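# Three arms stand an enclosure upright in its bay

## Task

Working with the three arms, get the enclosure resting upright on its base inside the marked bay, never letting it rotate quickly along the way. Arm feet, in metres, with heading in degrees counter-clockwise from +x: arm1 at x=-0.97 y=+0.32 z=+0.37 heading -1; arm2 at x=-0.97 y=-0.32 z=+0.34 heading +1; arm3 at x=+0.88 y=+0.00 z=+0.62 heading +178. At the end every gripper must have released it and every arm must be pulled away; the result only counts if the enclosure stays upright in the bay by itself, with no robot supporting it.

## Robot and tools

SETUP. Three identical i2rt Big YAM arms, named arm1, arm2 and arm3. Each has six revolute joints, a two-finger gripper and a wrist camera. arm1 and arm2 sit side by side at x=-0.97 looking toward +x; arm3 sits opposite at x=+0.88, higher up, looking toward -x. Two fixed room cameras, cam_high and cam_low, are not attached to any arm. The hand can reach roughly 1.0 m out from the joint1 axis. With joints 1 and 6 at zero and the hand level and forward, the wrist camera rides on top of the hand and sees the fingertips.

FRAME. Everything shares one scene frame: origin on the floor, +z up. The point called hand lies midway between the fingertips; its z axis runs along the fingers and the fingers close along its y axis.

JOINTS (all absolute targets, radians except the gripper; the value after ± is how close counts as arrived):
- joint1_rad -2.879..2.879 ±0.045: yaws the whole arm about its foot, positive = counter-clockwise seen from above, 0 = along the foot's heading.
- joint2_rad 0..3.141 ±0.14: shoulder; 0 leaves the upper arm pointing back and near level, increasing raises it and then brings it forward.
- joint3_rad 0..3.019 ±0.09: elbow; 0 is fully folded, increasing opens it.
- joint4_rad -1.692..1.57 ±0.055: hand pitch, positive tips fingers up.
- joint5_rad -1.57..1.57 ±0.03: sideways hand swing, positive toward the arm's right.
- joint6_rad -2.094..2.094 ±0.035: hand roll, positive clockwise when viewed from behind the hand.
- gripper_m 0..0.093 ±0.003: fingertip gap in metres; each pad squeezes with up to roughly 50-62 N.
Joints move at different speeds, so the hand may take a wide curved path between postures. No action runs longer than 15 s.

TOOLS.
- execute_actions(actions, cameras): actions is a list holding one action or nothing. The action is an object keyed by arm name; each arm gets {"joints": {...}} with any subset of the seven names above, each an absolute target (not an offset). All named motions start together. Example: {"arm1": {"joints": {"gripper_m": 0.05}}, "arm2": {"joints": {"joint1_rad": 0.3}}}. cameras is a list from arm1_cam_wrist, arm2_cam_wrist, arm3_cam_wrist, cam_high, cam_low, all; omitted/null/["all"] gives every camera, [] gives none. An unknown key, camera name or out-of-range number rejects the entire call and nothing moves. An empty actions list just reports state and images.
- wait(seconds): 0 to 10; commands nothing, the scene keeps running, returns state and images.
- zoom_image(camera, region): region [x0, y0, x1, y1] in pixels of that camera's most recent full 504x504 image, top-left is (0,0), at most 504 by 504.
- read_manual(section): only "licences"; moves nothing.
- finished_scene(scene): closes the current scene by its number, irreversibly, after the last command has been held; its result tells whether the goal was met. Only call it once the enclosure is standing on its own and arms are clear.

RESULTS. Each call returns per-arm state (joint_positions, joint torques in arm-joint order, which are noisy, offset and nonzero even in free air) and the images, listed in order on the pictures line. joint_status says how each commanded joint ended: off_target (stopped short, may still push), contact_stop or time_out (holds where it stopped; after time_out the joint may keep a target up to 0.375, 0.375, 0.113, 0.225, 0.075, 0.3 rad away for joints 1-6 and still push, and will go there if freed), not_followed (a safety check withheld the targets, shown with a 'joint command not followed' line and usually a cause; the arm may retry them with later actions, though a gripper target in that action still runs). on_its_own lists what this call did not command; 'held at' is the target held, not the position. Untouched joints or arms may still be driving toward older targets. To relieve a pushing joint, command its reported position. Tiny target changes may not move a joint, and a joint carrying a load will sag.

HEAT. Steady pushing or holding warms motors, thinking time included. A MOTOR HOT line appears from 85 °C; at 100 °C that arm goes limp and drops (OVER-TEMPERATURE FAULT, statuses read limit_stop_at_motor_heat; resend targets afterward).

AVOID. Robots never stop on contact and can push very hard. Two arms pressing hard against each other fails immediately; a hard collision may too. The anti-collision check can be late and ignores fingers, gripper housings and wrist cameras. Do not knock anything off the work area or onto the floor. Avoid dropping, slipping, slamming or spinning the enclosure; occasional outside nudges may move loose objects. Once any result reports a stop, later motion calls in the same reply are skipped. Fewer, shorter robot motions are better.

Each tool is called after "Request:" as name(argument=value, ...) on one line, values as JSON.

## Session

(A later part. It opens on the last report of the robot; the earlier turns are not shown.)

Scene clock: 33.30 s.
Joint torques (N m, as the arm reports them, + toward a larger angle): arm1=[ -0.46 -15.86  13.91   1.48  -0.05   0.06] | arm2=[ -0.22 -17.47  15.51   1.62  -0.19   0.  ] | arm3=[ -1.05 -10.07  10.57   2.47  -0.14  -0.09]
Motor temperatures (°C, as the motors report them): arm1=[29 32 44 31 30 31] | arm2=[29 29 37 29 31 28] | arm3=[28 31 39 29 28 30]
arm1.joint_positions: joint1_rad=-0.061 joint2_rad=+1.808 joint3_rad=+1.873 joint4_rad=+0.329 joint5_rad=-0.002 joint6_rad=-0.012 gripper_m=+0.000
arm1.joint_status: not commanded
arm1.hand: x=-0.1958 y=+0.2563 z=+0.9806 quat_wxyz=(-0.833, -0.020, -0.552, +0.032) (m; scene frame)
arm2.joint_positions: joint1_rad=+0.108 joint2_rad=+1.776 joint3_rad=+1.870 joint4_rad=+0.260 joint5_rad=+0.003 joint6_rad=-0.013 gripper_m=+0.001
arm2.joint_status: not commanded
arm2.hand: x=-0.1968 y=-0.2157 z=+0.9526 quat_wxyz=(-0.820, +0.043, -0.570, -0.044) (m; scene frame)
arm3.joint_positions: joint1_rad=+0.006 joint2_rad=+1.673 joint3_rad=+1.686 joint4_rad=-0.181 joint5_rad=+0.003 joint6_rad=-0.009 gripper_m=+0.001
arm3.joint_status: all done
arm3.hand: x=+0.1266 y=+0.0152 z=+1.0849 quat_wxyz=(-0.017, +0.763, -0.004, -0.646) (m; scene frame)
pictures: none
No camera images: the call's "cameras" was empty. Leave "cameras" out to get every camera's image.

Request:
execute_actions(actions=[{"arm3": {"joints": {"joint2_rad": 1.711, "joint3_rad": 1.6, "joint4_rad": -0.122}}}], cameras=["cam_high"])

Scene clock: 34.67 s.
Joint torques (N m, as the arm reports them, + toward a larger angle): arm1=[ -0.46 -15.8   13.91   1.47  -0.05   0.06] | arm2=[ -0.06 -17.18  15.43   1.6   -0.18  -0.02] | arm3=[-1.31 -8.63 11.67  2.66 -0.19 -0.07]
Motor temperatures (°C, as the motors report them): arm1=[29 32 44 31 30 31] | arm2=[29 29 37 29 31 28] | arm3=[28 31 39 29 28 30]
arm1.joint_positions: joint1_rad=-0.061 joint2_rad=+1.808 joint3_rad=+1.873 joint4_rad=+0.329 joint5_rad=-0.002 joint6_rad=-0.012 gripper_m=+0.000
arm1.joint_status: not commanded
arm1.hand: x=-0.1958 y=+0.2563 z=+0.9806 quat_wxyz=(-0.833, -0.020, -0.552, +0.032) (m; scene frame)
arm2.joint_positions: joint1_rad=+0.108 joint2_rad=+1.776 joint3_rad=+1.870 joint4_rad=+0.260 joint5_rad=+0.003 joint6_rad=-0.013 gripper_m=+0.001
arm2.joint_status: not commanded
arm2.hand: x=-0.1968 y=-0.2157 z=+0.9526 quat_wxyz=(-0.820, +0.043, -0.570, -0.044) (m; scene frame)
arm3.joint_positions: joint1_rad=+0.005 joint2_rad=+1.608 joint3_rad=+1.588 joint4_rad=-0.133 joint5_rad=+0.003 joint6_rad=-0.009 gripper_m=+0.001
arm3.joint_status: all done
arm3.hand: x=+0.1501 y=+0.0149 z=+1.0817 quat_wxyz=(-0.017, +0.758, -0.004, -0.652) (m; scene frame)
pictures: cam_high
Images, in order (width x height): cam_high 504x504.

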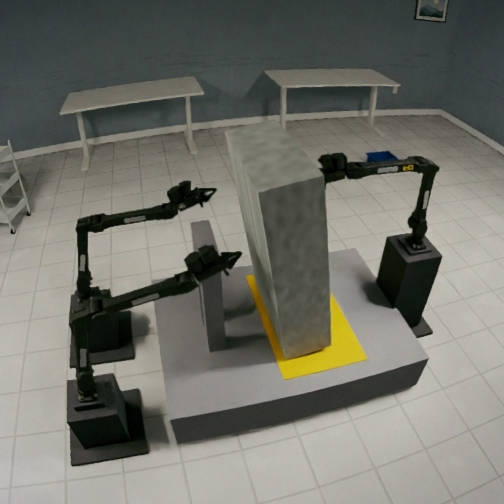

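Request:
execute_actions(actions=[{"arm3": {"joints": {"joint2_rad": 1.66, "joint3_rad": 1.524, "joint4_rad": -0.077}}, "arm1": {"joints": {"joint2_rad": 1.66, "joint3_rad": 1.74}}, "arm2": {"joints": {"joint2_rad": 1.63, "joint3_rad": 1.74}}}], cameras=[])

Scene clock: 36.37 s.
Joint torques (N m, as the arm reports them, + toward a larger angle): arm1=[ -0.55 -13.43   7.77   1.61  -0.05   0.06] | arm2=[  0.07 -17.33   9.14   1.62  -0.16  -0.02] | arm3=[-1.35 -6.52 12.11  2.73 -0.2  -0.08]
Motor temperatures (°C, as the motors report them): arm1=[29 32 44 31 30 31] | arm2=[29 29 37 29 31 28] | arm3=[28 31 39 29 28 30]
arm1.joint_positions: joint1_rad=-0.061 joint2_rad=+1.643 joint3_rad=+1.755 joint4_rad=+0.325 joint5_rad=-0.002 joint6_rad=-0.012 gripper_m=+0.000
arm1.joint_status: all done
arm1.hand: x=-0.2616 y=+0.2606 z=+1.0280 quat_wxyz=(-0.845, -0.020, -0.534, +0.033) (m; scene frame)
arm2.joint_positions: joint1_rad=+0.108 joint2_rad=+1.638 joint3_rad=+1.746 joint4_rad=+0.260 joint5_rad=+0.003 joint6_rad=-0.013 gripper_m=+0.001
arm2.joint_status: all done
arm2.hand: x=-0.2484 y=-0.2221 z=+0.9772 quat_wxyz=(-0.824, +0.043, -0.564, -0.044) (m; scene frame)
arm3.joint_positions: joint1_rad=+0.005 joint2_rad=+1.550 joint3_rad=+1.504 joint4_rad=-0.096 joint5_rad=+0.003 joint6_rad=-0.009 gripper_m=+0.001
arm3.joint_status: all done
arm3.hand: x=+0.1720 y=+0.0143 z=+1.0781 quat_wxyz=(-0.017, +0.755, -0.004, -0.656) (m; scene frame)
pictures: none
No camera images: the call's "cameras" was empty. Leave "cameras" out to get every camera's image.

Request:
execute_actions(actions=[{"arm3": {"joints": {"joint2_rad": 1.609, "joint3_rad": 1.45, "joint4_rad": -0.028}}}], cameras=[])

Scene clock: 37.73 s.
Joint torques (N m, as the arm reports them, + toward a larger angle): arm1=[ -0.55 -13.38   7.96   1.6   -0.05   0.06] | arm2=[  0.13 -16.98   9.24   1.55  -0.18  -0.02] | arm3=[-1.45 -4.29 12.97  2.95 -0.15 -0.09]
Motor temperatures (°C, as the motors report them): arm1=[29 32 44 31 30 31] | arm2=[29 29 37 29 31 28] | arm3=[28 31 39 29 28 30]
arm1.joint_positions: joint1_rad=-0.061 joint2_rad=+1.643 joint3_rad=+1.755 joint4_rad=+0.325 joint5_rad=-0.002 joint6_rad=-0.012 gripper_m=+0.000
arm1.joint_status: not commanded
arm1.hand: x=-0.2616 y=+0.2606 z=+1.0280 quat_wxyz=(-0.845, -0.020, -0.534, +0.033) (m; scene frame)
arm2.joint_positions: joint1_rad=+0.108 joint2_rad=+1.638 joint3_rad=+1.746 joint4_rad=+0.260 joint5_rad=+0.003 joint6_rad=-0.013 gripper_m=+0.001
arm2.joint_status: not commanded
arm2.hand: x=-0.2484 y=-0.2221 z=+0.9772 quat_wxyz=(-0.824, +0.043, -0.564, -0.044) (m; scene frame)
arm3.joint_positions: joint1_rad=+0.005 joint2_rad=+1.491 joint3_rad=+1.418 joint4_rad=-0.056 joint5_rad=+0.003 joint6_rad=-0.009 gripper_m=+0.001
arm3.joint_status: all done
arm3.hand: x=+0.1945 y=+0.0141 z=+1.0739 quat_wxyz=(-0.017, +0.750, -0.004, -0.661) (m; scene frame)
pictures: none
No camera images: the call's "cameras" was empty. Leave "cameras" out to get every camera's image.

Request:
execute_actions(actions=[{"arm3": {"joints": {"joint2_rad": 1.561, "joint3_rad": 1.37, "joint4_rad": 0.04}}}], cameras=["cam_high", "cam_low"])

Scene clock: 38.87 s.
Joint torques (N m, as the arm reports them, + toward a larger angle): arm1=[ -0.53 -13.62   7.98   1.59  -0.05   0.06] | arm2=[ -0.08 -17.     9.13   1.57  -0.18  -0.01] | arm3=[-1.31 -3.37 13.58  3.45 -0.17 -0.08]
Motor temperatures (°C, as the motors report them): arm1=[29 32 44 31 30 31] | arm2=[29 29 37 29 31 28] | arm3=[28 30 39 29 28 30]
arm1.joint_positions: joint1_rad=-0.061 joint2_rad=+1.643 joint3_rad=+1.755 joint4_rad=+0.325 joint5_rad=-0.002 joint6_rad=-0.012 gripper_m=+0.000
arm1.joint_status: not commanded
arm1.hand: x=-0.2616 y=+0.2606 z=+1.0280 quat_wxyz=(-0.845, -0.020, -0.534, +0.033) (m; scene frame)
arm2.joint_positions: joint1_rad=+0.108 joint2_rad=+1.638 joint3_rad=+1.746 joint4_rad=+0.260 joint5_rad=+0.003 joint6_rad=-0.013 gripper_m=+0.001
arm2.joint_status: not commanded
arm2.hand: x=-0.2484 y=-0.2221 z=+0.9772 quat_wxyz=(-0.824, +0.043, -0.564, -0.044) (m; scene frame)
arm3.joint_positions: joint1_rad=+0.005 joint2_rad=+1.435 joint3_rad=+1.328 joint4_rad=+0.002 joint5_rad=+0.003 joint6_rad=-0.009 gripper_m=+0.001
arm3.joint_status: all done
arm3.hand: x=+0.2168 y=+0.0135 z=+1.0689 quat_wxyz=(-0.017, +0.742, -0.004, -0.670) (m; scene frame)
pictures: cam_high, cam_low
Images, in order (width x height): cam_high 504x504, cam_low 504x504.

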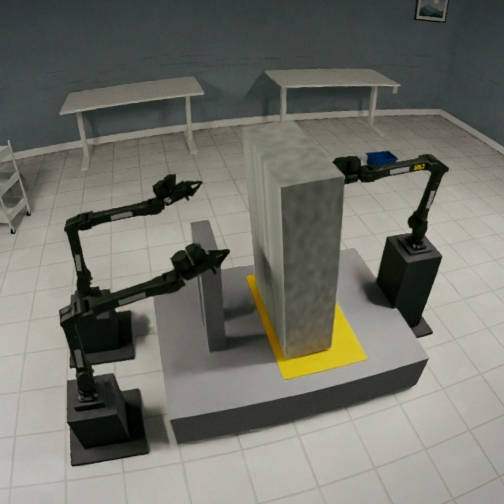

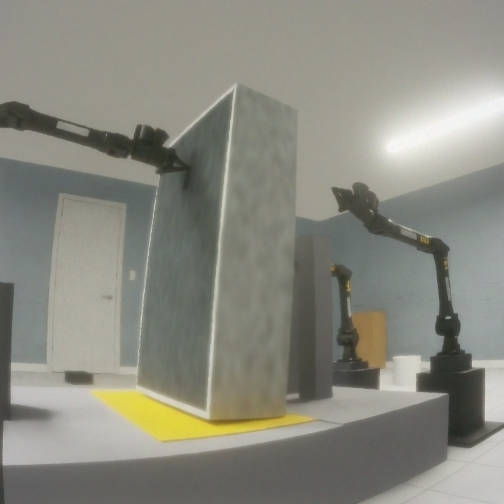

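Request:
execute_actions(actions=[{"arm3": {"joints": {"joint2_rad": 1.512, "joint3_rad": 1.286, "joint4_rad": 0.13}}}], cameras=[])

Scene clock: 39.97 s.
Joint torques (N m, as the arm reports them, + toward a larger angle): arm1=[ -0.55 -13.61   7.97   1.59  -0.05   0.06] | arm2=[ -0.18 -16.83   9.14   1.68  -0.16  -0.03] | arm3=[-1.41 -1.52 14.51  3.89 -0.18 -0.08]
Motor temperatures (°C, as the motors report them): arm1=[29 32 43 31 30 31] | arm2=[29 29 36 29 31 28] | arm3=[28 30 40 29 28 30]
arm1.joint_positions: joint1_rad=-0.061 joint2_rad=+1.643 joint3_rad=+1.755 joint4_rad=+0.325 joint5_rad=-0.002 joint6_rad=-0.012 gripper_m=+0.000
arm1.joint_status: not commanded
arm1.hand: x=-0.2616 y=+0.2606 z=+1.0280 quat_wxyz=(-0.845, -0.020, -0.534, +0.033) (m; scene frame)
arm2.joint_positions: joint1_rad=+0.108 joint2_rad=+1.638 joint3_rad=+1.746 joint4_rad=+0.260 joint5_rad=+0.003 joint6_rad=-0.013 gripper_m=+0.001
arm2.joint_status: not commanded
arm2.hand: x=-0.2484 y=-0.2221 z=+0.9772 quat_wxyz=(-0.824, +0.043, -0.564, -0.044) (m; scene frame)
arm3.joint_positions: joint1_rad=+0.004 joint2_rad=+1.380 joint3_rad=+1.232 joint4_rad=+0.084 joint5_rad=+0.003 joint6_rad=-0.009 gripper_m=+0.001
arm3.joint_status: all done
arm3.hand: x=+0.2389 y=+0.0132 z=+1.0632 quat_wxyz=(-0.017, +0.729, -0.004, -0.685) (m; scene frame)
pictures: none
No camera images: the call's "cameras" was empty. Leave "cameras" out to get every camera's image.

Request:
execute_actions(actions=[{"arm3": {"joints": {"joint2_rad": 1.461, "joint3_rad": 1.24}}}], cameras=["cam_low"])

Scene clock: 41.40 s.
Joint torques (N m, as the arm reports them, + toward a larger angle): arm1=[ -0.52 -13.6    7.96   1.59  -0.05   0.06] | arm2=[  0.24 -16.8    9.24   1.6   -0.16  -0.03] | arm3=[-0.88 -0.77 15.25  3.55 -0.17 -0.08]
Motor temperatures (°C, as the motors report them): arm1=[29 32 43 31 30 31] | arm2=[29 29 36 29 31 28] | arm3=[28 30 40 29 28 30]
arm1.joint_positions: joint1_rad=-0.061 joint2_rad=+1.643 joint3_rad=+1.755 joint4_rad=+0.325 joint5_rad=-0.002 joint6_rad=-0.012 gripper_m=+0.000
arm1.joint_status: not commanded
arm1.hand: x=-0.2616 y=+0.2606 z=+1.0280 quat_wxyz=(-0.845, -0.020, -0.534, +0.033) (m; scene frame)
arm2.joint_positions: joint1_rad=+0.108 joint2_rad=+1.638 joint3_rad=+1.746 joint4_rad=+0.260 joint5_rad=+0.003 joint6_rad=-0.013 gripper_m=+0.001
arm2.joint_status: not commanded
arm2.hand: x=-0.2484 y=-0.2221 z=+0.9772 quat_wxyz=(-0.824, +0.043, -0.564, -0.044) (m; scene frame)
arm3.joint_positions: joint1_rad=+0.004 joint2_rad=+1.329 joint3_rad=+1.173 joint4_rad=+0.089 joint5_rad=+0.003 joint6_rad=-0.008 gripper_m=+0.001
arm3.joint_status: all done
arm3.hand: x=+0.2589 y=+0.0127 z=+1.0587 quat_wxyz=(-0.017, +0.730, -0.004, -0.684) (m; scene frame)
pictures: cam_low
Images, in order (width x height): cam_low 504x504.

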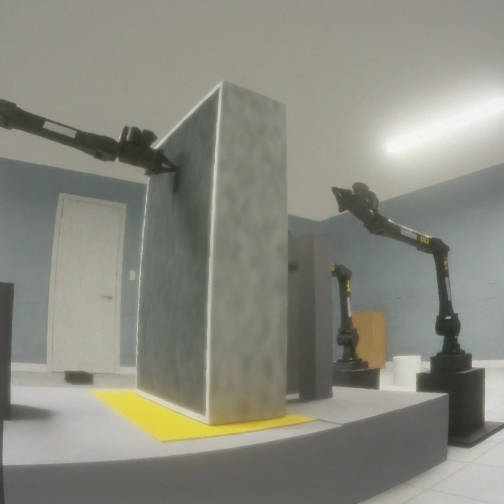

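Request:
execute_actions(actions=[{"arm3": {"joints": {"joint2_rad": 1.418, "joint3_rad": 1.198}}}], cameras=["cam_low"])

Scene clock: 42.40 s.
Joint torques (N m, as the arm reports them, + toward a larger angle): arm1=[ -0.51 -13.58   7.97   1.6   -0.05   0.06] | arm2=[  0.15 -16.8    9.18   1.68  -0.19  -0.01] | arm3=[-1.46 -0.3  15.73  3.47 -0.15 -0.1 ]
Motor temperatures (°C, as the motors report them): arm1=[29 32 43 31 30 31] | arm2=[29 29 36 29 31 28] | arm3=[28 30 41 29 28 30]
arm1.joint_positions: joint1_rad=-0.061 joint2_rad=+1.643 joint3_rad=+1.755 joint4_rad=+0.325 joint5_rad=-0.002 joint6_rad=-0.012 gripper_m=+0.000
arm1.joint_status: not commanded
arm1.hand: x=-0.2616 y=+0.2606 z=+1.0280 quat_wxyz=(-0.845, -0.020, -0.534, +0.033) (m; scene frame)
arm2.joint_positions: joint1_rad=+0.108 joint2_rad=+1.638 joint3_rad=+1.746 joint4_rad=+0.260 joint5_rad=+0.003 joint6_rad=-0.013 gripper_m=+0.001
arm2.joint_status: not commanded
arm2.hand: x=-0.2484 y=-0.2221 z=+0.9772 quat_wxyz=(-0.824, +0.043, -0.564, -0.044) (m; scene frame)
arm3.joint_positions: joint1_rad=+0.004 joint2_rad=+1.287 joint3_rad=+1.125 joint4_rad=+0.089 joint5_rad=+0.003 joint6_rad=-0.008 gripper_m=+0.001
arm3.joint_status: all done
arm3.hand: x=+0.2757 y=+0.0123 z=+1.0539 quat_wxyz=(-0.017, +0.731, -0.004, -0.682) (m; scene frame)
pictures: cam_low
Images, in order (width x height): cam_low 504x504.

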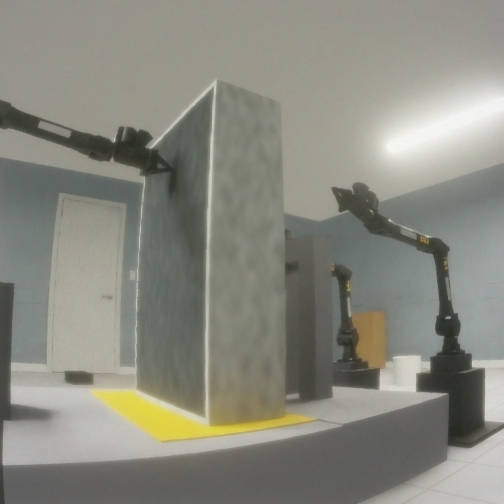

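Request:
zoom_image(camera="cam_low", region=[180, 380, 310, 445])

Region (180, 380, 310, 445) of cam_low's 504x504 image, scaled by 3.877, with more detail than that image has.

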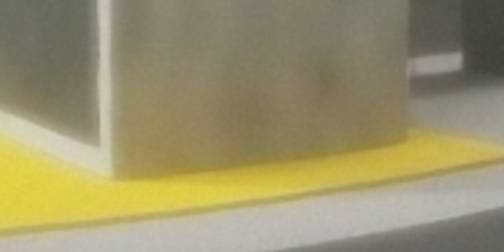

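Request:
execute_actions(actions=[{"arm3": {"joints": {"joint2_rad": 1.373, "joint3_rad": 1.154}}}], cameras=[])

Scene clock: 43.10 s.
Joint torques (N m, as the arm reports them, + toward a larger angle): arm1=[ -0.52 -13.59   7.97   1.59  -0.05   0.06] | arm2=[ -0.19 -16.91   9.16   1.6   -0.2   -0.01] | arm3=[-1.47 -4.   13.04  3.57 -0.14 -0.11]
Motor temperatures (°C, as the motors report them): arm1=[29 32 42 31 30 31] | arm2=[29 29 36 29 31 28] | arm3=[28 30 41 29 28 30]
arm1.joint_positions: joint1_rad=-0.061 joint2_rad=+1.643 joint3_rad=+1.755 joint4_rad=+0.325 joint5_rad=-0.002 joint6_rad=-0.012 gripper_m=+0.000
arm1.joint_status: not commanded
arm1.hand: x=-0.2616 y=+0.2606 z=+1.0280 quat_wxyz=(-0.845, -0.020, -0.534, +0.033) (m; scene frame)
arm2.joint_positions: joint1_rad=+0.108 joint2_rad=+1.638 joint3_rad=+1.746 joint4_rad=+0.260 joint5_rad=+0.003 joint6_rad=-0.013 gripper_m=+0.001
arm2.joint_status: not commanded
arm2.hand: x=-0.2484 y=-0.2221 z=+0.9772 quat_wxyz=(-0.824, +0.043, -0.564, -0.044) (m; scene frame)
arm3.joint_positions: joint1_rad=+0.004 joint2_rad=+1.282 joint3_rad=+1.119 joint4_rad=+0.090 joint5_rad=+0.003 joint6_rad=-0.008 gripper_m=+0.001
arm3.joint_status: all done
arm3.hand: x=+0.2775 y=+0.0123 z=+1.0532 quat_wxyz=(-0.017, +0.731, -0.004, -0.682) (m; scene frame)
pictures: none
No camera images: the call's "cameras" was empty. Leave "cameras" out to get every camera's image.

Request:
execute_actions(actions=[{"arm3": {"joints": {"joint2_rad": 0.7, "joint3_rad": 1.1, "joint4_rad": 0.09}}, "arm1": {"joints": {"joint2_rad": 1.1, "joint3_rad": 1.4}}, "arm2": {"joints": {"joint2_rad": 1.1, "joint3_rad": 1.4}}}])

Scene clock: 45.30 s.
Joint torques (N m, as the arm reports them, + toward a larger angle): arm1=[-0.59 -7.17  8.18  1.41 -0.05  0.06] | arm2=[-0.17 -8.04  9.24  1.62 -0.19 -0.02] | arm3=[-0.79 -1.07  9.99  1.73 -0.18 -0.1 ]
Motor temperatures (°C, as the motors report them): arm1=[29 32 42 31 30 31] | arm2=[29 29 36 29 31 28] | arm3=[28 30 41 29 28 30]
arm1.joint_positions: joint1_rad=-0.061 joint2_rad=+1.106 joint3_rad=+1.406 joint4_rad=+0.323 joint5_rad=-0.002 joint6_rad=-0.012 gripper_m=+0.000
arm1.joint_status: all done
arm1.hand: x=-0.5037 y=+0.2772 z=+1.1324 quat_wxyz=(-0.891, -0.018, -0.453, +0.035) (m; scene frame)
arm2.joint_positions: joint1_rad=+0.108 joint2_rad=+1.105 joint3_rad=+1.400 joint4_rad=+0.254 joint5_rad=+0.003 joint6_rad=-0.013 gripper_m=+0.001
arm2.joint_status: all done
arm2.hand: x=-0.4833 y=-0.2513 z=+1.0824 quat_wxyz=(-0.871, +0.038, -0.487, -0.047) (m; scene frame)
arm3.joint_positions: joint1_rad=+0.004 joint2_rad=+0.701 joint3_rad=+1.095 joint4_rad=+0.090 joint5_rad=+0.003 joint6_rad=-0.008 gripper_m=+0.001
arm3.joint_status: all done
arm3.hand: x=+0.5327 y=+0.0024 z=+1.3076 quat_wxyz=(-0.019, +0.516, -0.001, -0.857) (m; scene frame)
pictures: arm1_cam_wrist, arm2_cam_wrist, arm3_cam_wrist, cam_high, cam_low
Images, in order (width x height): arm1_cam_wrist 504x504, arm2_cam_wrist 504x504, arm3_cam_wrist 504x504, cam_high 504x504, cam_low 504x504.

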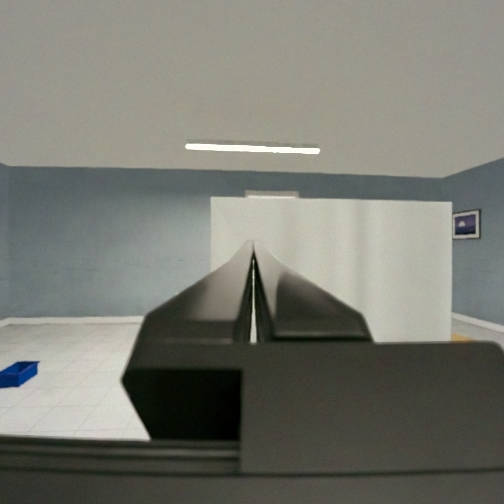

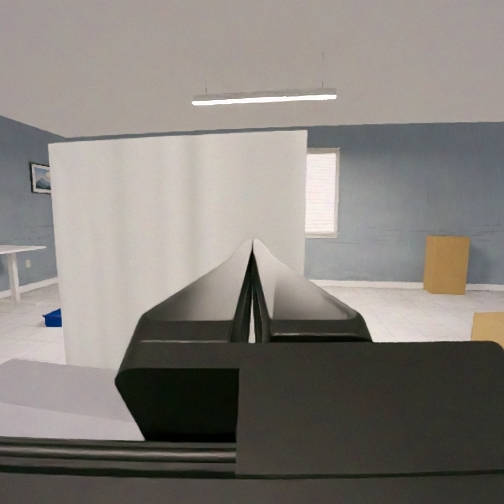

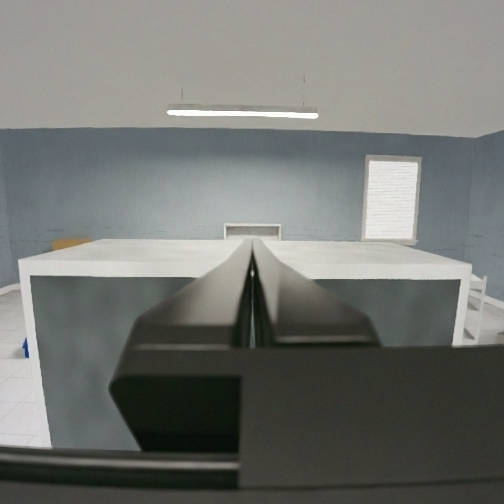

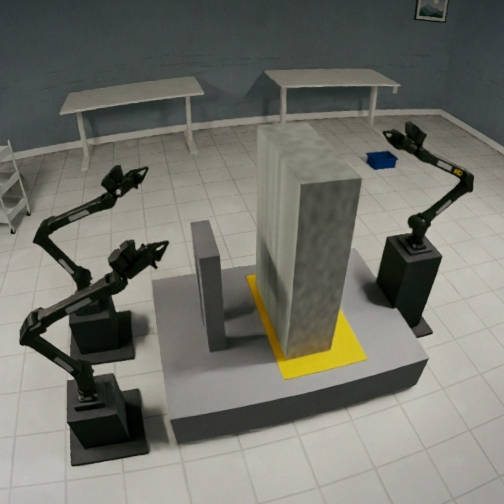

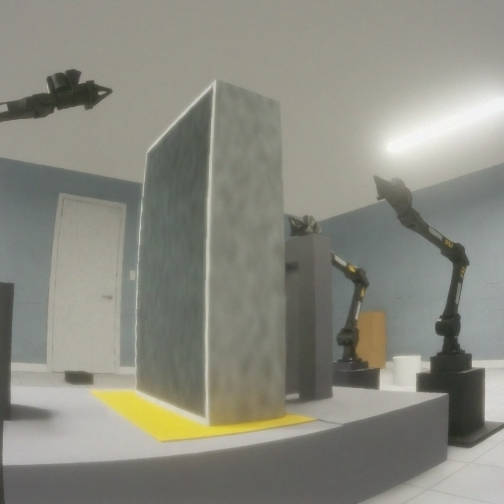

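The enclosure is standing upright inside the yellow bay and all three arms are clear of it.

Request:
finished_scene(scene=1)

The scene is finished: the task was done.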